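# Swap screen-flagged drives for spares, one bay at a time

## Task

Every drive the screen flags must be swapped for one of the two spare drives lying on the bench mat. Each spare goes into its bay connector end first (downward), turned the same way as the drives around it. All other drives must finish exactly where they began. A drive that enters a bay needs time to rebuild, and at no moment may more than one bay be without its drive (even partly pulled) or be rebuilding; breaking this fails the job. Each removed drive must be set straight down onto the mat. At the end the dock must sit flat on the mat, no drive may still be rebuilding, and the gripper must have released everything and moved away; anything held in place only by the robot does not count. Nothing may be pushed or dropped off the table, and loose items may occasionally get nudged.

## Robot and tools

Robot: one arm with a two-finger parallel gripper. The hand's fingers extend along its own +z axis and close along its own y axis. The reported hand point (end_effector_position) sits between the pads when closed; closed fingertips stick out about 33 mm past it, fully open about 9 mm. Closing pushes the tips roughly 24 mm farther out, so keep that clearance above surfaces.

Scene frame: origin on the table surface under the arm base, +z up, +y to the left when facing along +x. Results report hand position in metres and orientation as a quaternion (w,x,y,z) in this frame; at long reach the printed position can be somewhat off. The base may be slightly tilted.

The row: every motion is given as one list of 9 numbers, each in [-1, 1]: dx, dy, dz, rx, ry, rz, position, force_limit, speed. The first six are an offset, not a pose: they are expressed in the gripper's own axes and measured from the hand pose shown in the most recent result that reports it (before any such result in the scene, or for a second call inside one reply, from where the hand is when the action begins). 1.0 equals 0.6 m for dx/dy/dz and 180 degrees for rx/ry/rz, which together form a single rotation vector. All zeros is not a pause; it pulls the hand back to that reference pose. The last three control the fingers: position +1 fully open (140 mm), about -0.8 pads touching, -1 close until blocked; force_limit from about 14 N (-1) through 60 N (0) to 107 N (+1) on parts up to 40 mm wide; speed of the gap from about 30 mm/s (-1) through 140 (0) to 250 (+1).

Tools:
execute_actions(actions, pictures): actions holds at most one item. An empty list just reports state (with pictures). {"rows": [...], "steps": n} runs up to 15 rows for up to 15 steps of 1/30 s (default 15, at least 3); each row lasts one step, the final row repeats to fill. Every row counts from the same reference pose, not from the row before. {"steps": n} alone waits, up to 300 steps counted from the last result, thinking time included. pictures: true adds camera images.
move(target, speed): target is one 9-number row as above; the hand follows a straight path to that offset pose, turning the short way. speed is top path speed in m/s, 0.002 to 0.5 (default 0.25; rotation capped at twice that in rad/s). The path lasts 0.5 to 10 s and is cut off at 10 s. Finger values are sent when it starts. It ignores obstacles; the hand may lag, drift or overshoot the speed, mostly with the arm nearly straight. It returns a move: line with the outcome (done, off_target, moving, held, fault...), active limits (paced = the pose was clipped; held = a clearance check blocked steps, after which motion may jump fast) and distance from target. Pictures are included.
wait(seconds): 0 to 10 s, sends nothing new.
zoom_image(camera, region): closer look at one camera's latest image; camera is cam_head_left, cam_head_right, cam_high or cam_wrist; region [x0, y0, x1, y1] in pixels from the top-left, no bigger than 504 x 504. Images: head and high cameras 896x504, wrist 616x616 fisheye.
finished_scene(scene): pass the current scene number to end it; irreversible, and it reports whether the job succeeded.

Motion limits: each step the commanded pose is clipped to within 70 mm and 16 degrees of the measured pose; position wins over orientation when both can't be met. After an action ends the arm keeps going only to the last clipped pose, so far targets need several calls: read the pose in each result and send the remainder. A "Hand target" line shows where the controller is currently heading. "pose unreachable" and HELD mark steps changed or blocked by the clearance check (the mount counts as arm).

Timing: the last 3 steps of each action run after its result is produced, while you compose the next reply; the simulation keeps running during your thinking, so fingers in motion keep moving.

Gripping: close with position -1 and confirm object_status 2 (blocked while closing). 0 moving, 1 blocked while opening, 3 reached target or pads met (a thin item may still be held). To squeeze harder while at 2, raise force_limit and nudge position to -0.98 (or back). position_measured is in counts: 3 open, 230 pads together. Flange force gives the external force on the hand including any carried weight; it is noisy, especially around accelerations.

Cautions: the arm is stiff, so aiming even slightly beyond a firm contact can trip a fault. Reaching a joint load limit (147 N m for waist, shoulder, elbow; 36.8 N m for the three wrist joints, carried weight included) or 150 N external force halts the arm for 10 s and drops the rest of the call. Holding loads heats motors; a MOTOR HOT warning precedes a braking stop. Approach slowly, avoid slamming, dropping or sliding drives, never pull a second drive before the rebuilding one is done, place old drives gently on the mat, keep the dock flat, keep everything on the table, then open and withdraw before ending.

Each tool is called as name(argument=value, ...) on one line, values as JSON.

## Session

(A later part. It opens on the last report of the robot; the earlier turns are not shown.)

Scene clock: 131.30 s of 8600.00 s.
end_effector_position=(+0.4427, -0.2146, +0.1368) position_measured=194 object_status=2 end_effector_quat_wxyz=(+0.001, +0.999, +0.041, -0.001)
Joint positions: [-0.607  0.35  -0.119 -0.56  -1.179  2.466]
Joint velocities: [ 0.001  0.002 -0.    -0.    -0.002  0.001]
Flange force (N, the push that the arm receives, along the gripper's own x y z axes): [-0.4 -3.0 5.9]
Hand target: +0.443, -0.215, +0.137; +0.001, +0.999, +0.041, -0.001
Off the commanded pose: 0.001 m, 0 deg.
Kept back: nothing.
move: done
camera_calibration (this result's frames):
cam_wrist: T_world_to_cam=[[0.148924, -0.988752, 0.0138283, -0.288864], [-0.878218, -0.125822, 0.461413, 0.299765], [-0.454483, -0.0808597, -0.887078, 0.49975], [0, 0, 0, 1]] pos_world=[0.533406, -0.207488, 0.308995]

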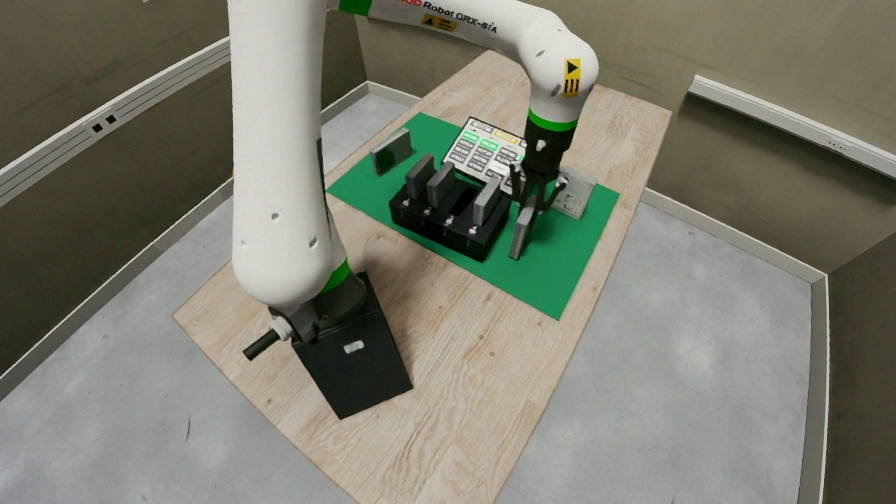

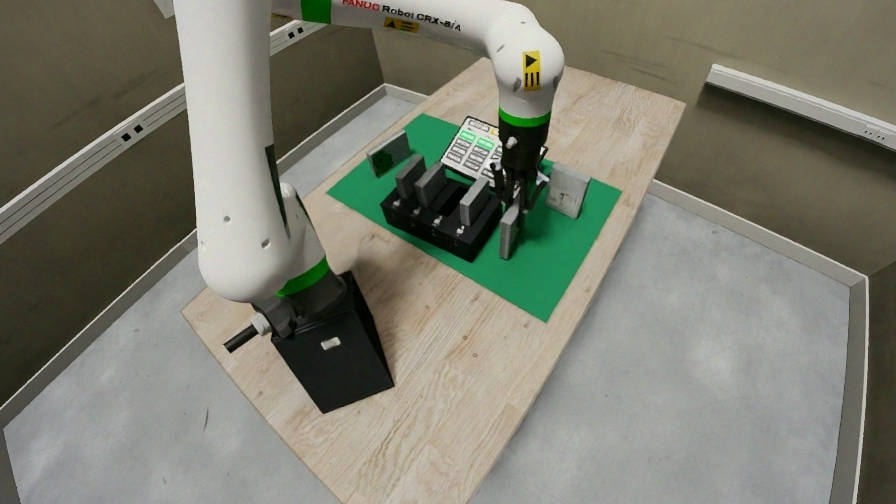

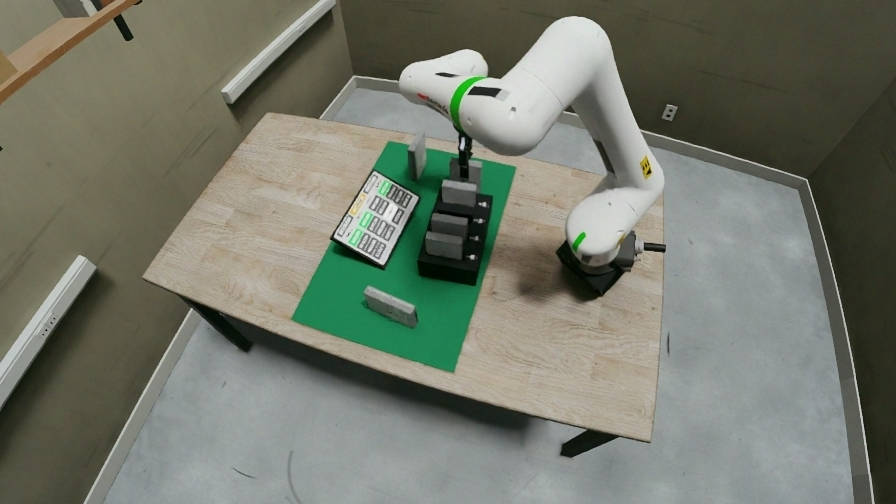

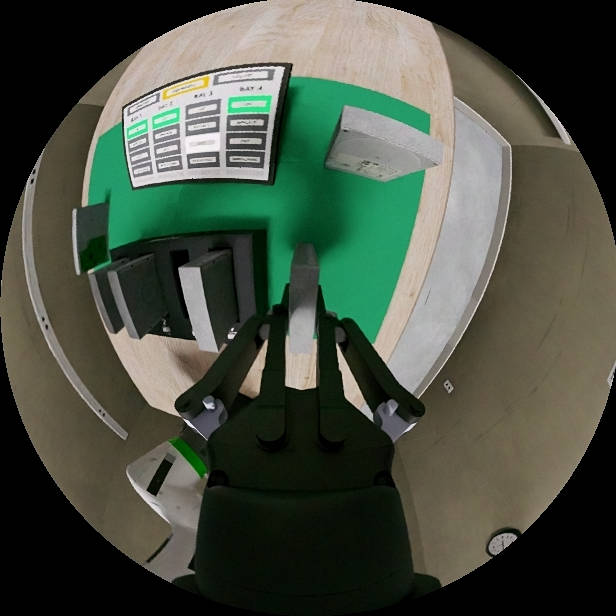

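move(target=[0,0,0.0057,0,0,0,-1,0,-0.5], speed=0.01)

move(target=[0,0,0,0,0,0,-0.2,0,-0.5])

move(target=[0,0,-0.17,0,0,0,-0.2,0,0], speed=0.15)

move(target=[0.165,-0.838,0,0,0,0.07,-0.1,0,0])

Scene clock: 132.23 s of 8600.00 s.
end_effector_position=(+0.4427, -0.2146, +0.1334) position_measured=194 object_status=2 end_effector_quat_wxyz=(+0.001, +0.999, +0.041, -0.001)
Joint positions: [-0.604  0.353 -0.122 -0.562 -1.172  2.467]
Joint velocities: [-0.     0.    -0.001 -0.     0.001  0.   ]
Flange force (N, the push that the arm receives, along the gripper's own x y z axes): [-2.5 -6.2 6.3]
Hand target: +0.443, -0.215, +0.133; +0.001, +0.999, +0.041, -0.001
Off the commanded pose: 0.000 m, 0 deg.
Kept back: nothing.
move: done
camera_calibration (this result's frames):
cam_wrist: T_world_to_cam=[[0.148916, -0.988753, 0.0138332, -0.288814], [-0.878221, -0.125813, 0.461411, 0.301331], [-0.454481, -0.0808599, -0.887079, 0.496711], [0, 0, 0, 1]] pos_world=[0.53339, -0.207491, 0.30558]

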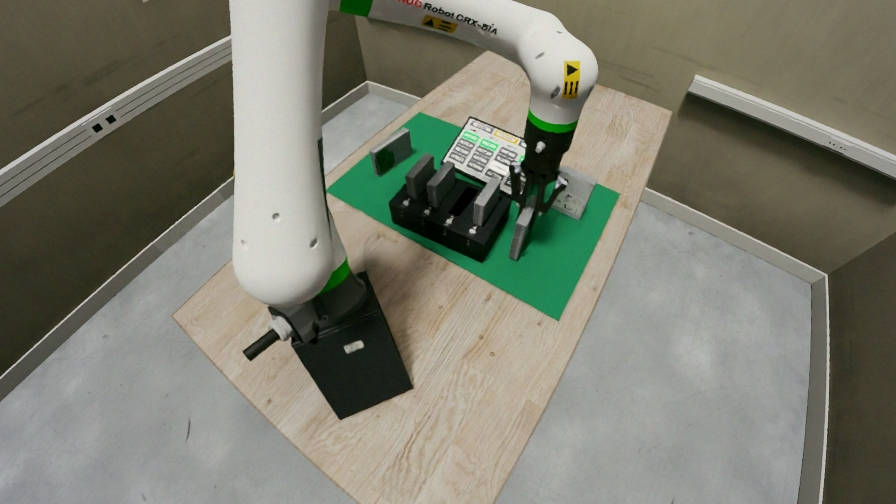

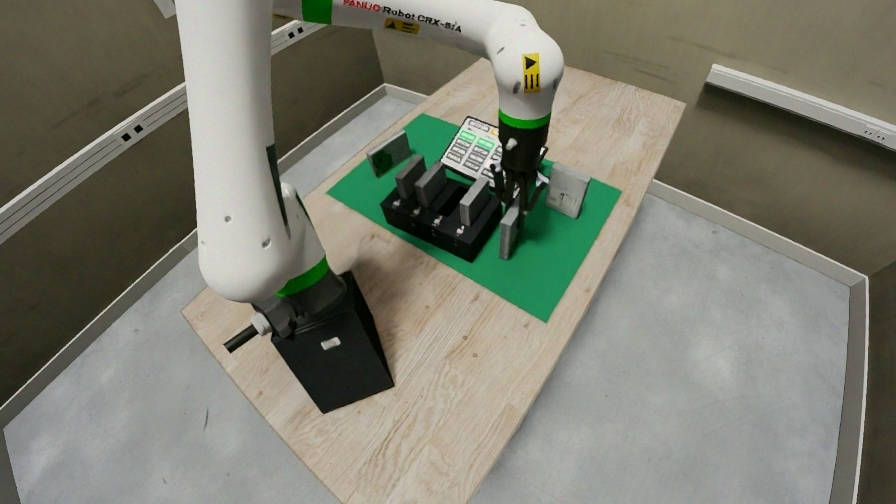

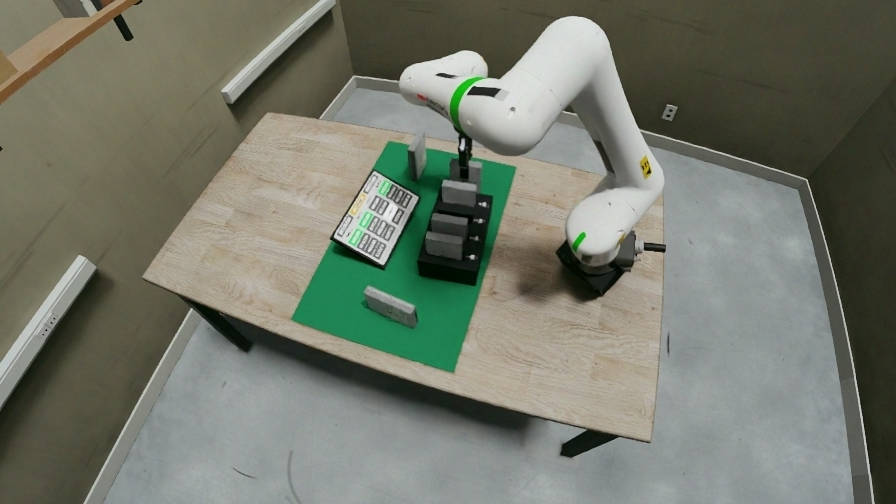

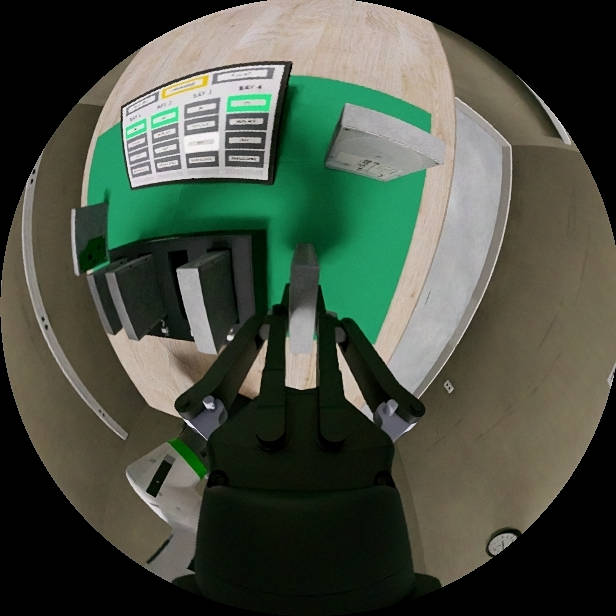

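Scene clock: 132.77 s of 8600.00 s.
end_effector_position=(+0.4427, -0.2146, +0.1334) position_measured=154 object_status=3 end_effector_quat_wxyz=(+0.001, +0.999, +0.041, -0.001)
Joint positions: [-0.604  0.353 -0.122 -0.562 -1.172  2.467]
Joint velocities: [ 0.    -0.001 -0.001 -0.001  0.001  0.   ]
Flange force (N, the push that the arm receives, along the gripper's own x y z axes): [0.3 -4.2 -3.0]
Hand target: +0.443, -0.215, +0.133; +0.001, +0.999, +0.041, -0.001
Off the commanded pose: 0.000 m, 0 deg.
Kept back: nothing.
move: done
camera_calibration (this result's frames):
cam_wrist: T_world_to_cam=[[0.148914, -0.988753, 0.0138605, -0.288827], [-0.878231, -0.125801, 0.461393, 0.301347], [-0.454461, -0.0808806, -0.887087, 0.496699], [0, 0, 0, 1]] pos_world=[0.533393, -0.207496, 0.305579]

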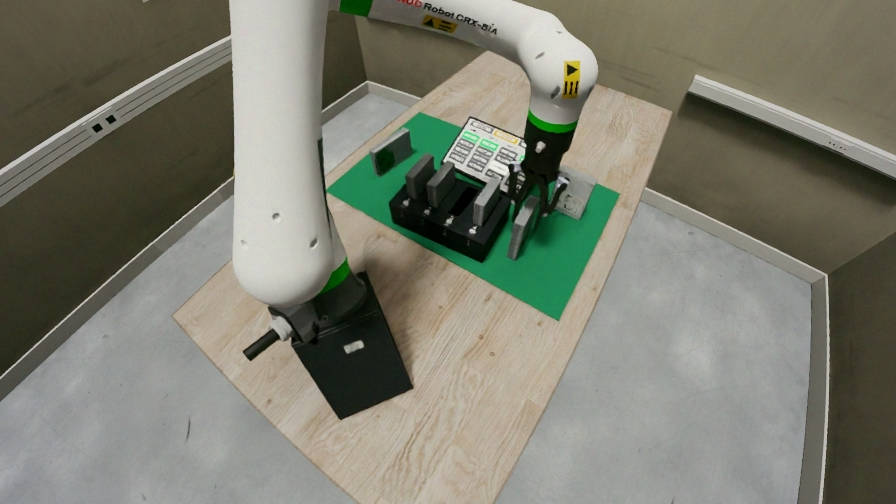

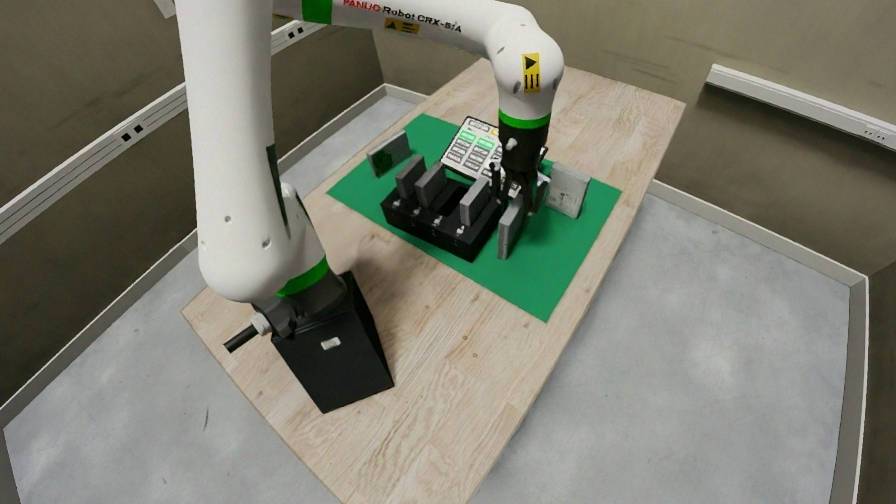

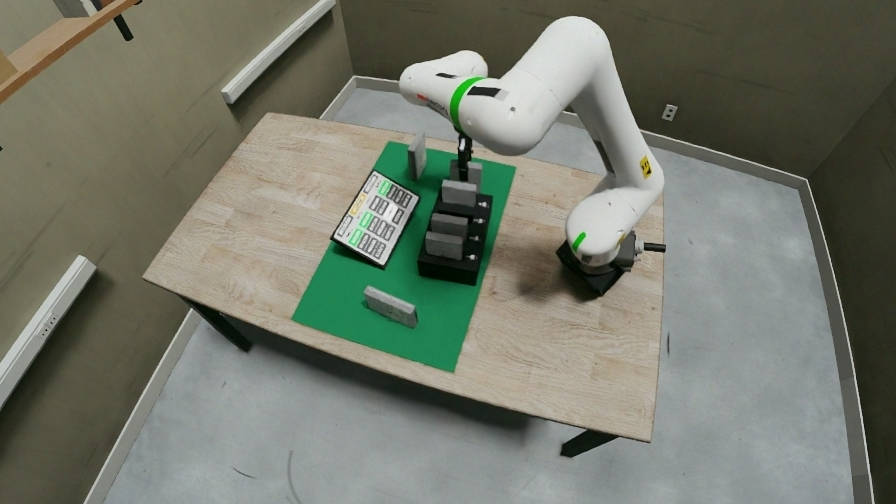

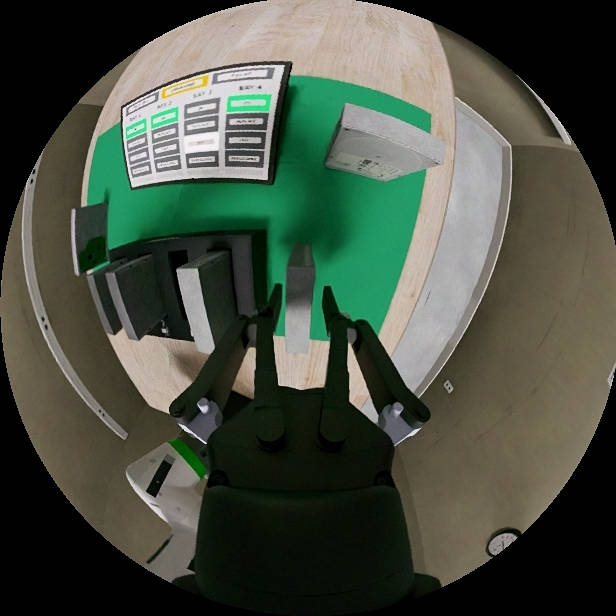

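Scene clock: 133.80 s of 8600.00 s.
end_effector_position=(+0.4432, -0.2146, +0.2354) position_measured=154 object_status=3 end_effector_quat_wxyz=(+0.001, +0.999, +0.041, -0.001)
Joint positions: [-0.698  0.274 -0.003 -0.519 -1.387  2.439]
Joint velocities: [-0.    -0.     0.001  0.     0.001 -0.001]
Flange force (N, the push that the arm receives, along the gripper's own x y z axes): [2.3 -1.6 -0.2]
Hand target: +0.443, -0.215, +0.235; +0.001, +0.999, +0.041, -0.001
Off the commanded pose: 0.000 m, 0 deg.
Kept back: nothing.
move: done
camera_calibration (this result's frames):
cam_wrist: T_world_to_cam=[[0.149263, -0.9887, 0.0139042, -0.290395], [-0.878175, -0.126088, 0.461421, 0.254653], [-0.454454, -0.0810835, -0.887072, 0.587369], [0, 0, 0, 1]] pos_world=[0.533908, -0.207379, 0.407574]

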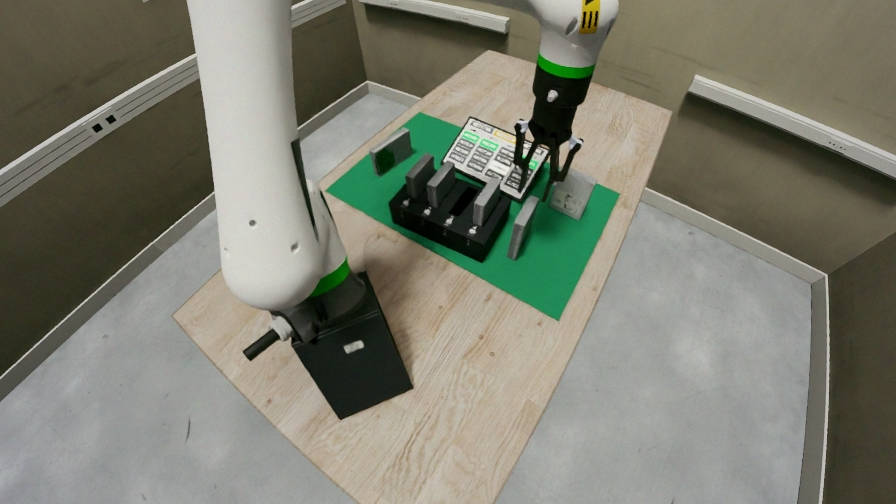

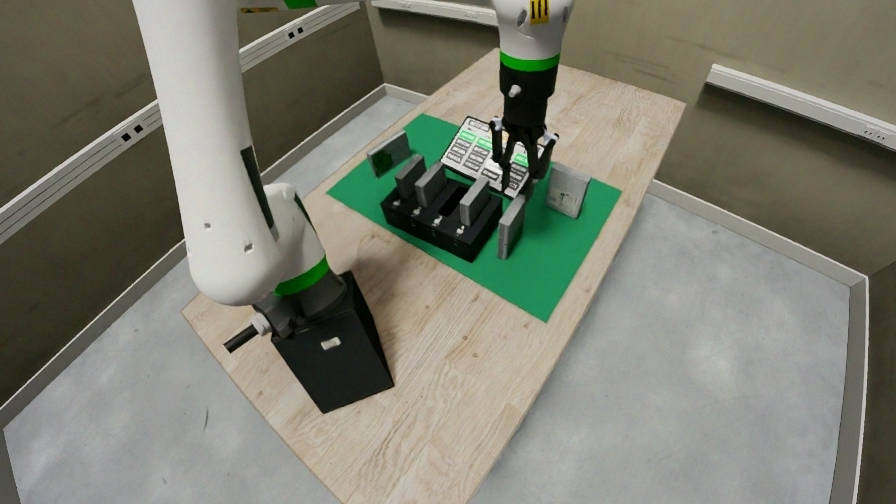

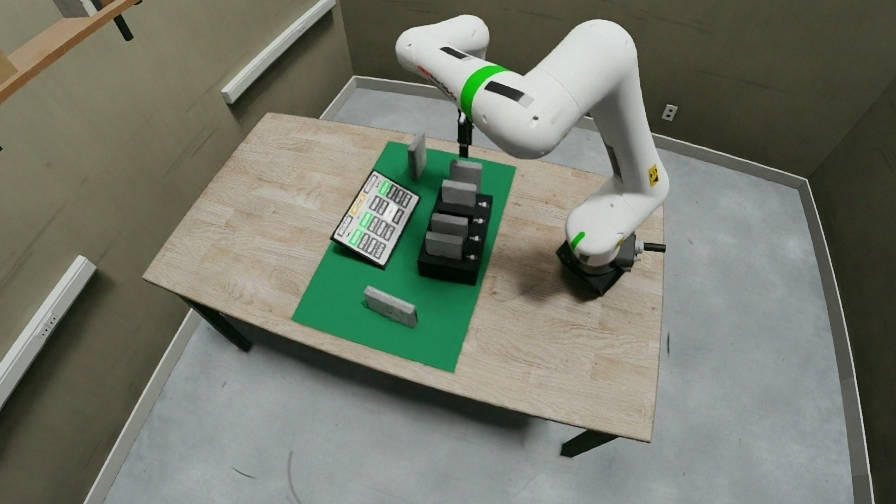

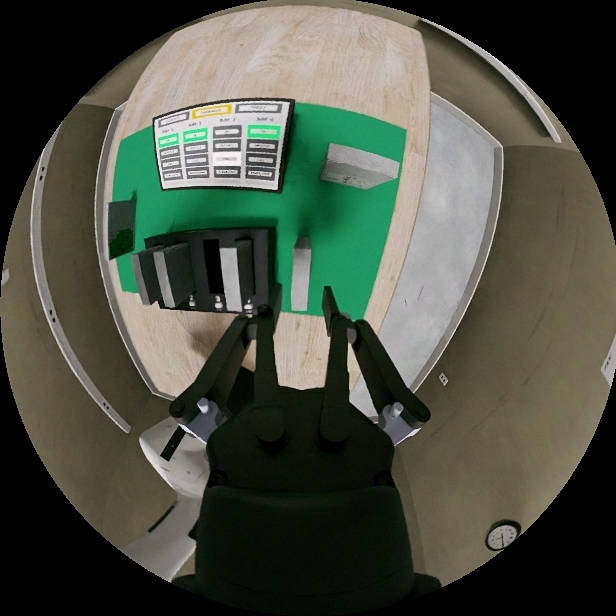

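Scene clock: 136.30 s of 8600.00 s.
end_effector_position=(+0.4991, +0.2962, +0.2355) position_measured=141 object_status=3 end_effector_quat_wxyz=(-0.002, +0.998, -0.069, -0.001)
Joint positions: [ 0.48  -0.229 -0.049 -0.258 -1.3    0.933]
Joint velocities: [ 0.001  0.    -0.003  0.001  0.001  0.   ]
Flange force (N, the push that the arm receives, along the gripper's own x y z axes): [-3.6 -5.9 -1.7]
Hand target: +0.499, +0.296, +0.235; -0.002, +0.998, -0.069, -0.001
Off the commanded pose: 0.002 m, 0 deg.
Kept back: nothing.
move: done
camera_calibration (this result's frames):
cam_wrist: T_world_to_cam=[[-0.0708058, -0.997462, 0.00744633, 0.320149], [-0.884223, 0.066219, 0.462348, 0.313916], [-0.461667, 0.0261527, -0.886668, 0.626021], [0, 0, 0, 1]] pos_world=[0.589254, 0.282177, 0.407551]

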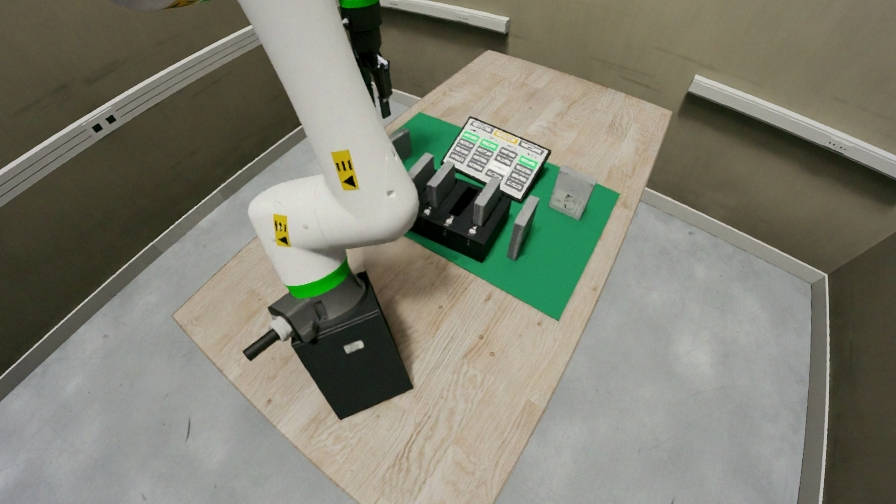

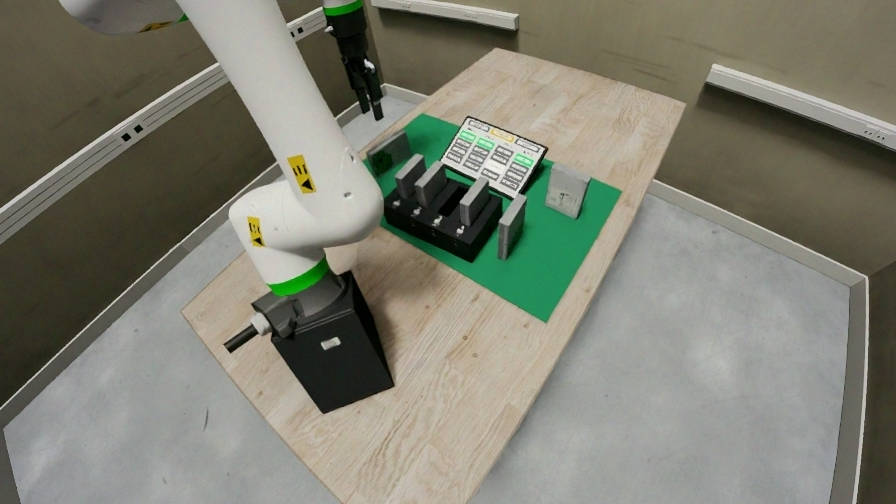

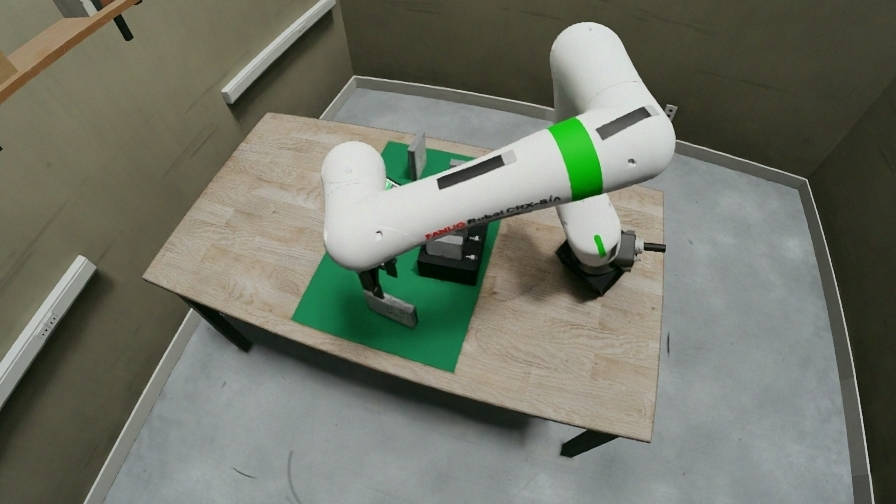

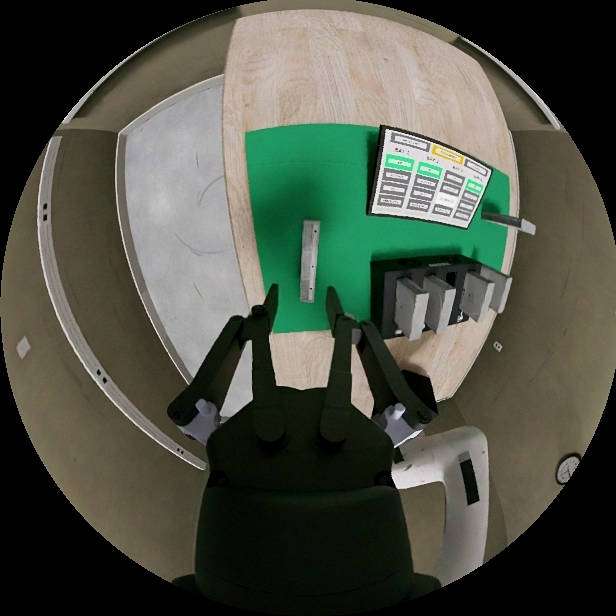

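move(target=[0.12,0.01,0.14,0,-0.3333,0,-0.1,0,0])

move(target=[0.11,0,0.0637,0,0,0,-0.1,0,0], speed=0.07)

Scene clock: 139.17 s of 8600.00 s.
end_effector_position=(+0.5688, +0.2808, +0.1507) position_measured=141 object_status=3 end_effector_quat_wxyz=(-0.036, +0.863, -0.059, -0.500)
Joint positions: [ 0.167  1.033  1.463 -1.048 -2.524  0.768]
Joint velocities: [-0.001  0.008  0.017 -0.013 -0.006 -0.015]
Flange force (N, the push that the arm receives, along the gripper's own x y z axes): no reading
Hand target: +0.569, +0.281, +0.151; -0.036, +0.863, -0.059, -0.500
Off the commanded pose: 0.001 m, 0 deg.
Kept back: nothing.
move: done
camera_calibration (this result's frames):
cam_wrist: T_world_to_cam=[[-0.0941527, -0.994086, -0.0541204, 0.331975], [-0.0496544, -0.0496052, 0.997534, -0.107009], [-0.994319, 0.0966078, -0.0446903, 0.739797], [0, 0, 0, 1]] pos_world=[0.761537, 0.253234, 0.157773]

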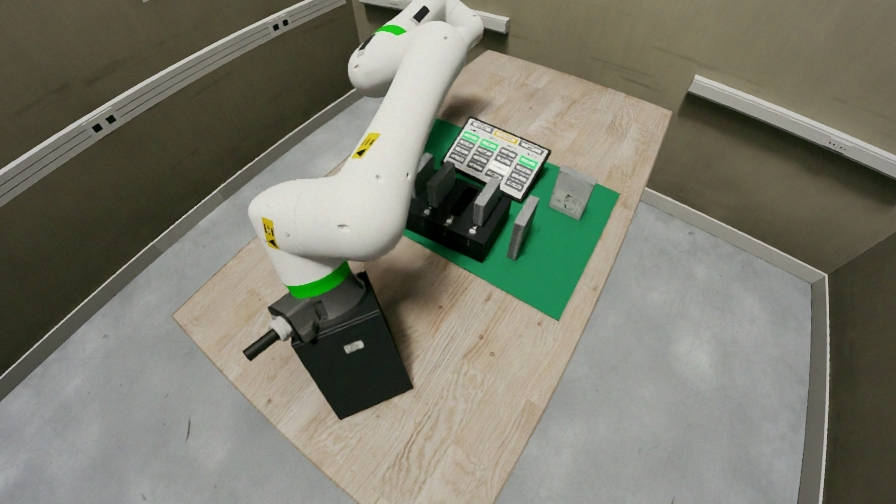

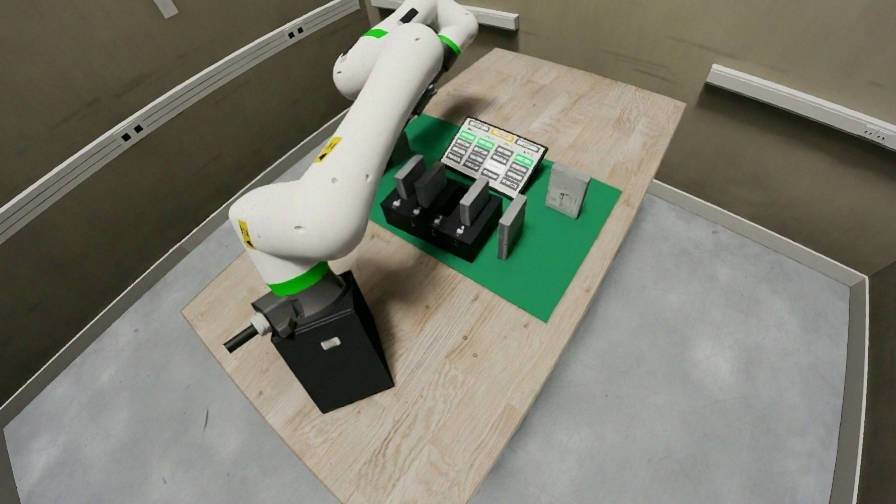

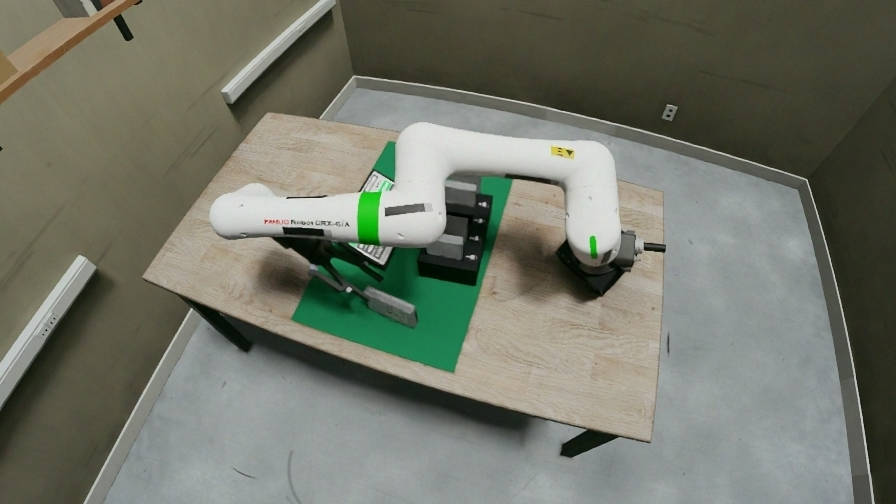

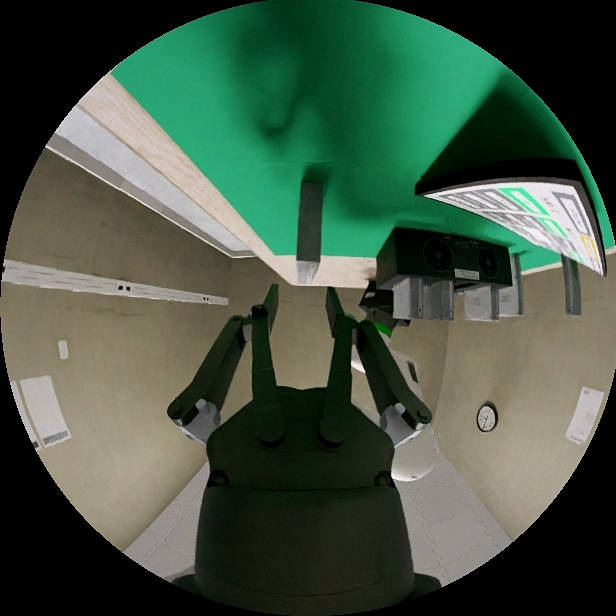

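Scene clock: 140.53 s of 8600.00 s.
end_effector_position=(+0.5685, +0.2808, +0.0744) position_measured=141 object_status=3 end_effector_quat_wxyz=(-0.036, +0.863, -0.059, -0.500)
Joint positions: [ 0.211  1.138  1.492 -0.975 -2.449  0.838]
Joint velocities: [ 0.001  0.001  0.001 -0.    -0.001  0.   ]
Flange force (N, the push that the arm receives, along the gripper's own x y z axes): no reading
Hand target: +0.568, +0.281, +0.074; -0.036, +0.863, -0.059, -0.500
Off the commanded pose: 0.000 m, 0 deg.
Kept back: nothing.
move: done
camera_calibration (this result's frames):
cam_wrist: T_world_to_cam=[[-0.0940357, -0.994087, -0.0542987, 0.327814], [-0.0499843, -0.0497573, 0.99751, -0.0306753], [-0.994313, 0.0965156, -0.0450098, 0.736096], [0, 0, 0, 1]] pos_world=[0.761203, 0.253304, 0.0815303]

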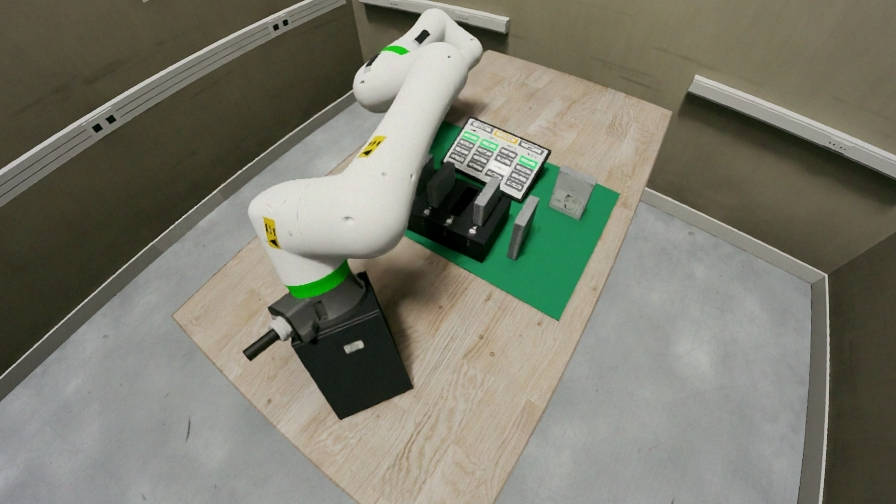

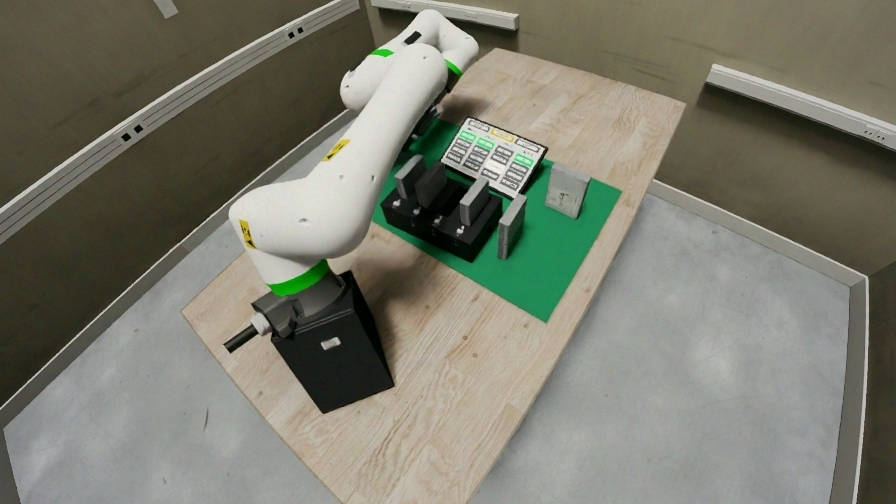

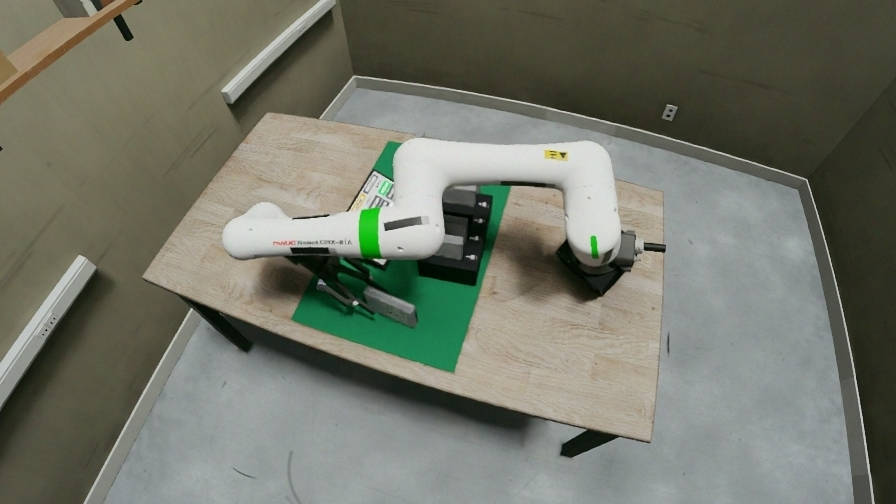

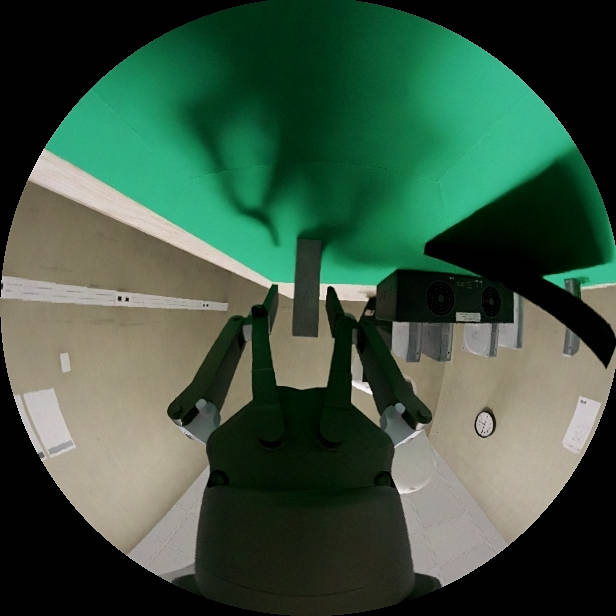

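execute_actions(actions=[])

Scene clock: 140.83 s of 8600.00 s.
end_effector_position=(+0.5685, +0.2808, +0.0744) position_measured=141 object_status=3 end_effector_quat_wxyz=(-0.035, +0.863, -0.059, -0.500)
Joint positions: [ 0.211  1.138  1.492 -0.975 -2.449  0.837]
Joint velocities: [-0.001  0.    -0.002 -0.002 -0.     0.001]
Flange force (N, the push that the arm receives, along the gripper's own x y z axes): no reading
Hand target: +0.568, +0.281, +0.074; -0.036, +0.863, -0.059, -0.500
Off the commanded pose: 0.000 m, 0 deg.
Kept back: nothing.
Steps of this call (steps 1 to 9: nothing new was sent). Readings (end_effector_position | what the end effector reports):
1: (+0.5685, +0.2808, +0.0744) | position_measured=141 object_status=3
2: (+0.5685, +0.2808, +0.0744) | position_measured=141 object_status=3
4: (+0.5685, +0.2808, +0.0744) | position_measured=141 object_status=3
8: (+0.5685, +0.2808, +0.0744) | position_measured=141 object_status=3
9: the state above
camera_calibration (this result's frames):
cam_wrist: T_world_to_cam=[[-0.0941739, -0.994092, -0.0539721, 0.327851], [-0.049825, -0.0494389, 0.997534, -0.0308534], [-0.994308, 0.0966308, -0.0448747, 0.736027], [0, 0, 0, 1]] pos_world=[0.761175, 0.253265, 0.0815011]

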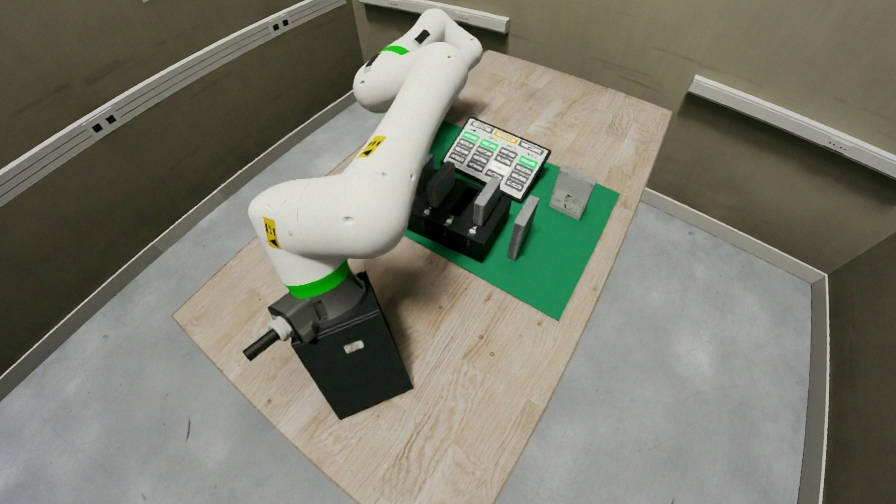

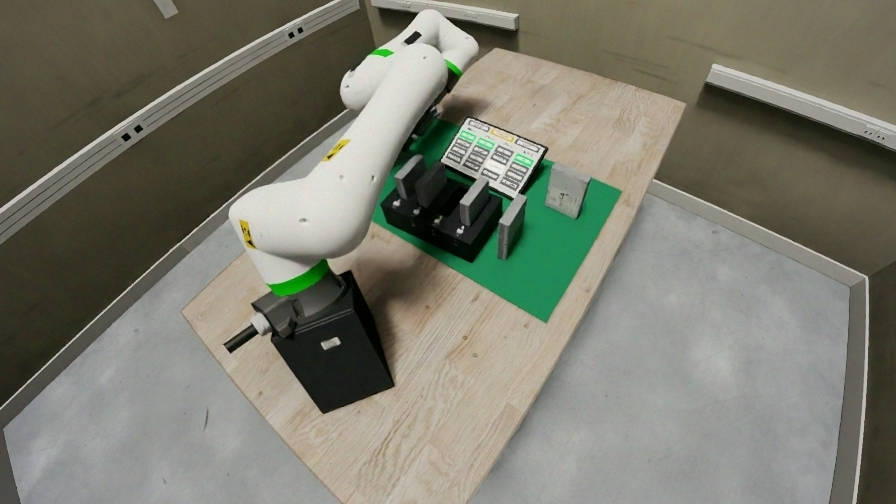

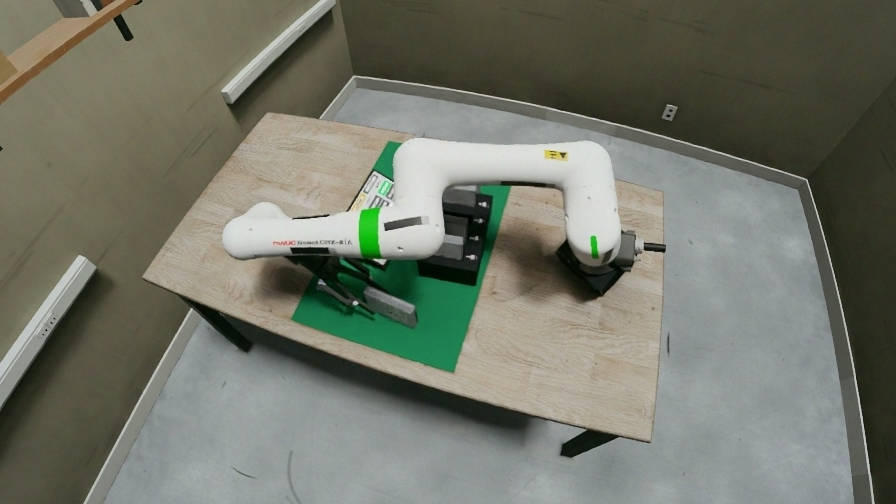

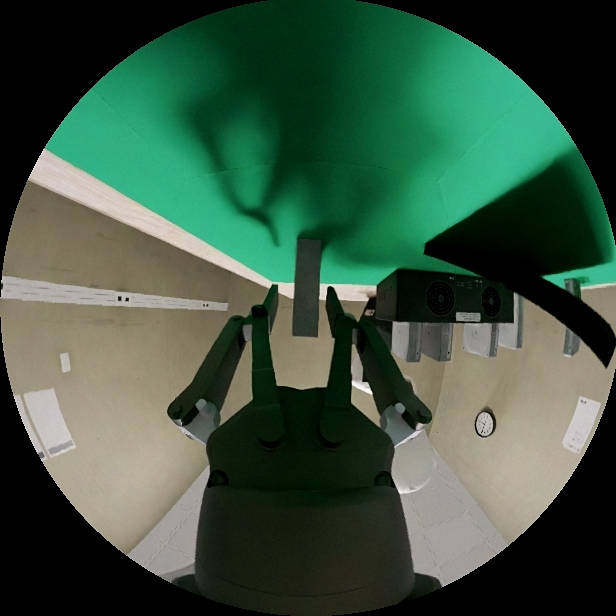

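zoom_image(camera="cam_high", region=[280, 230, 460, 350])

Region (280, 230, 460, 350) of cam_high's 896x504 image, scaled by 2.800, with more detail than that image has.

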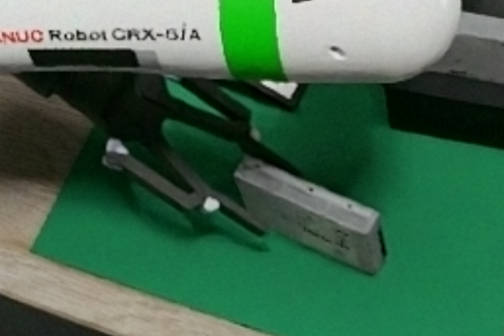

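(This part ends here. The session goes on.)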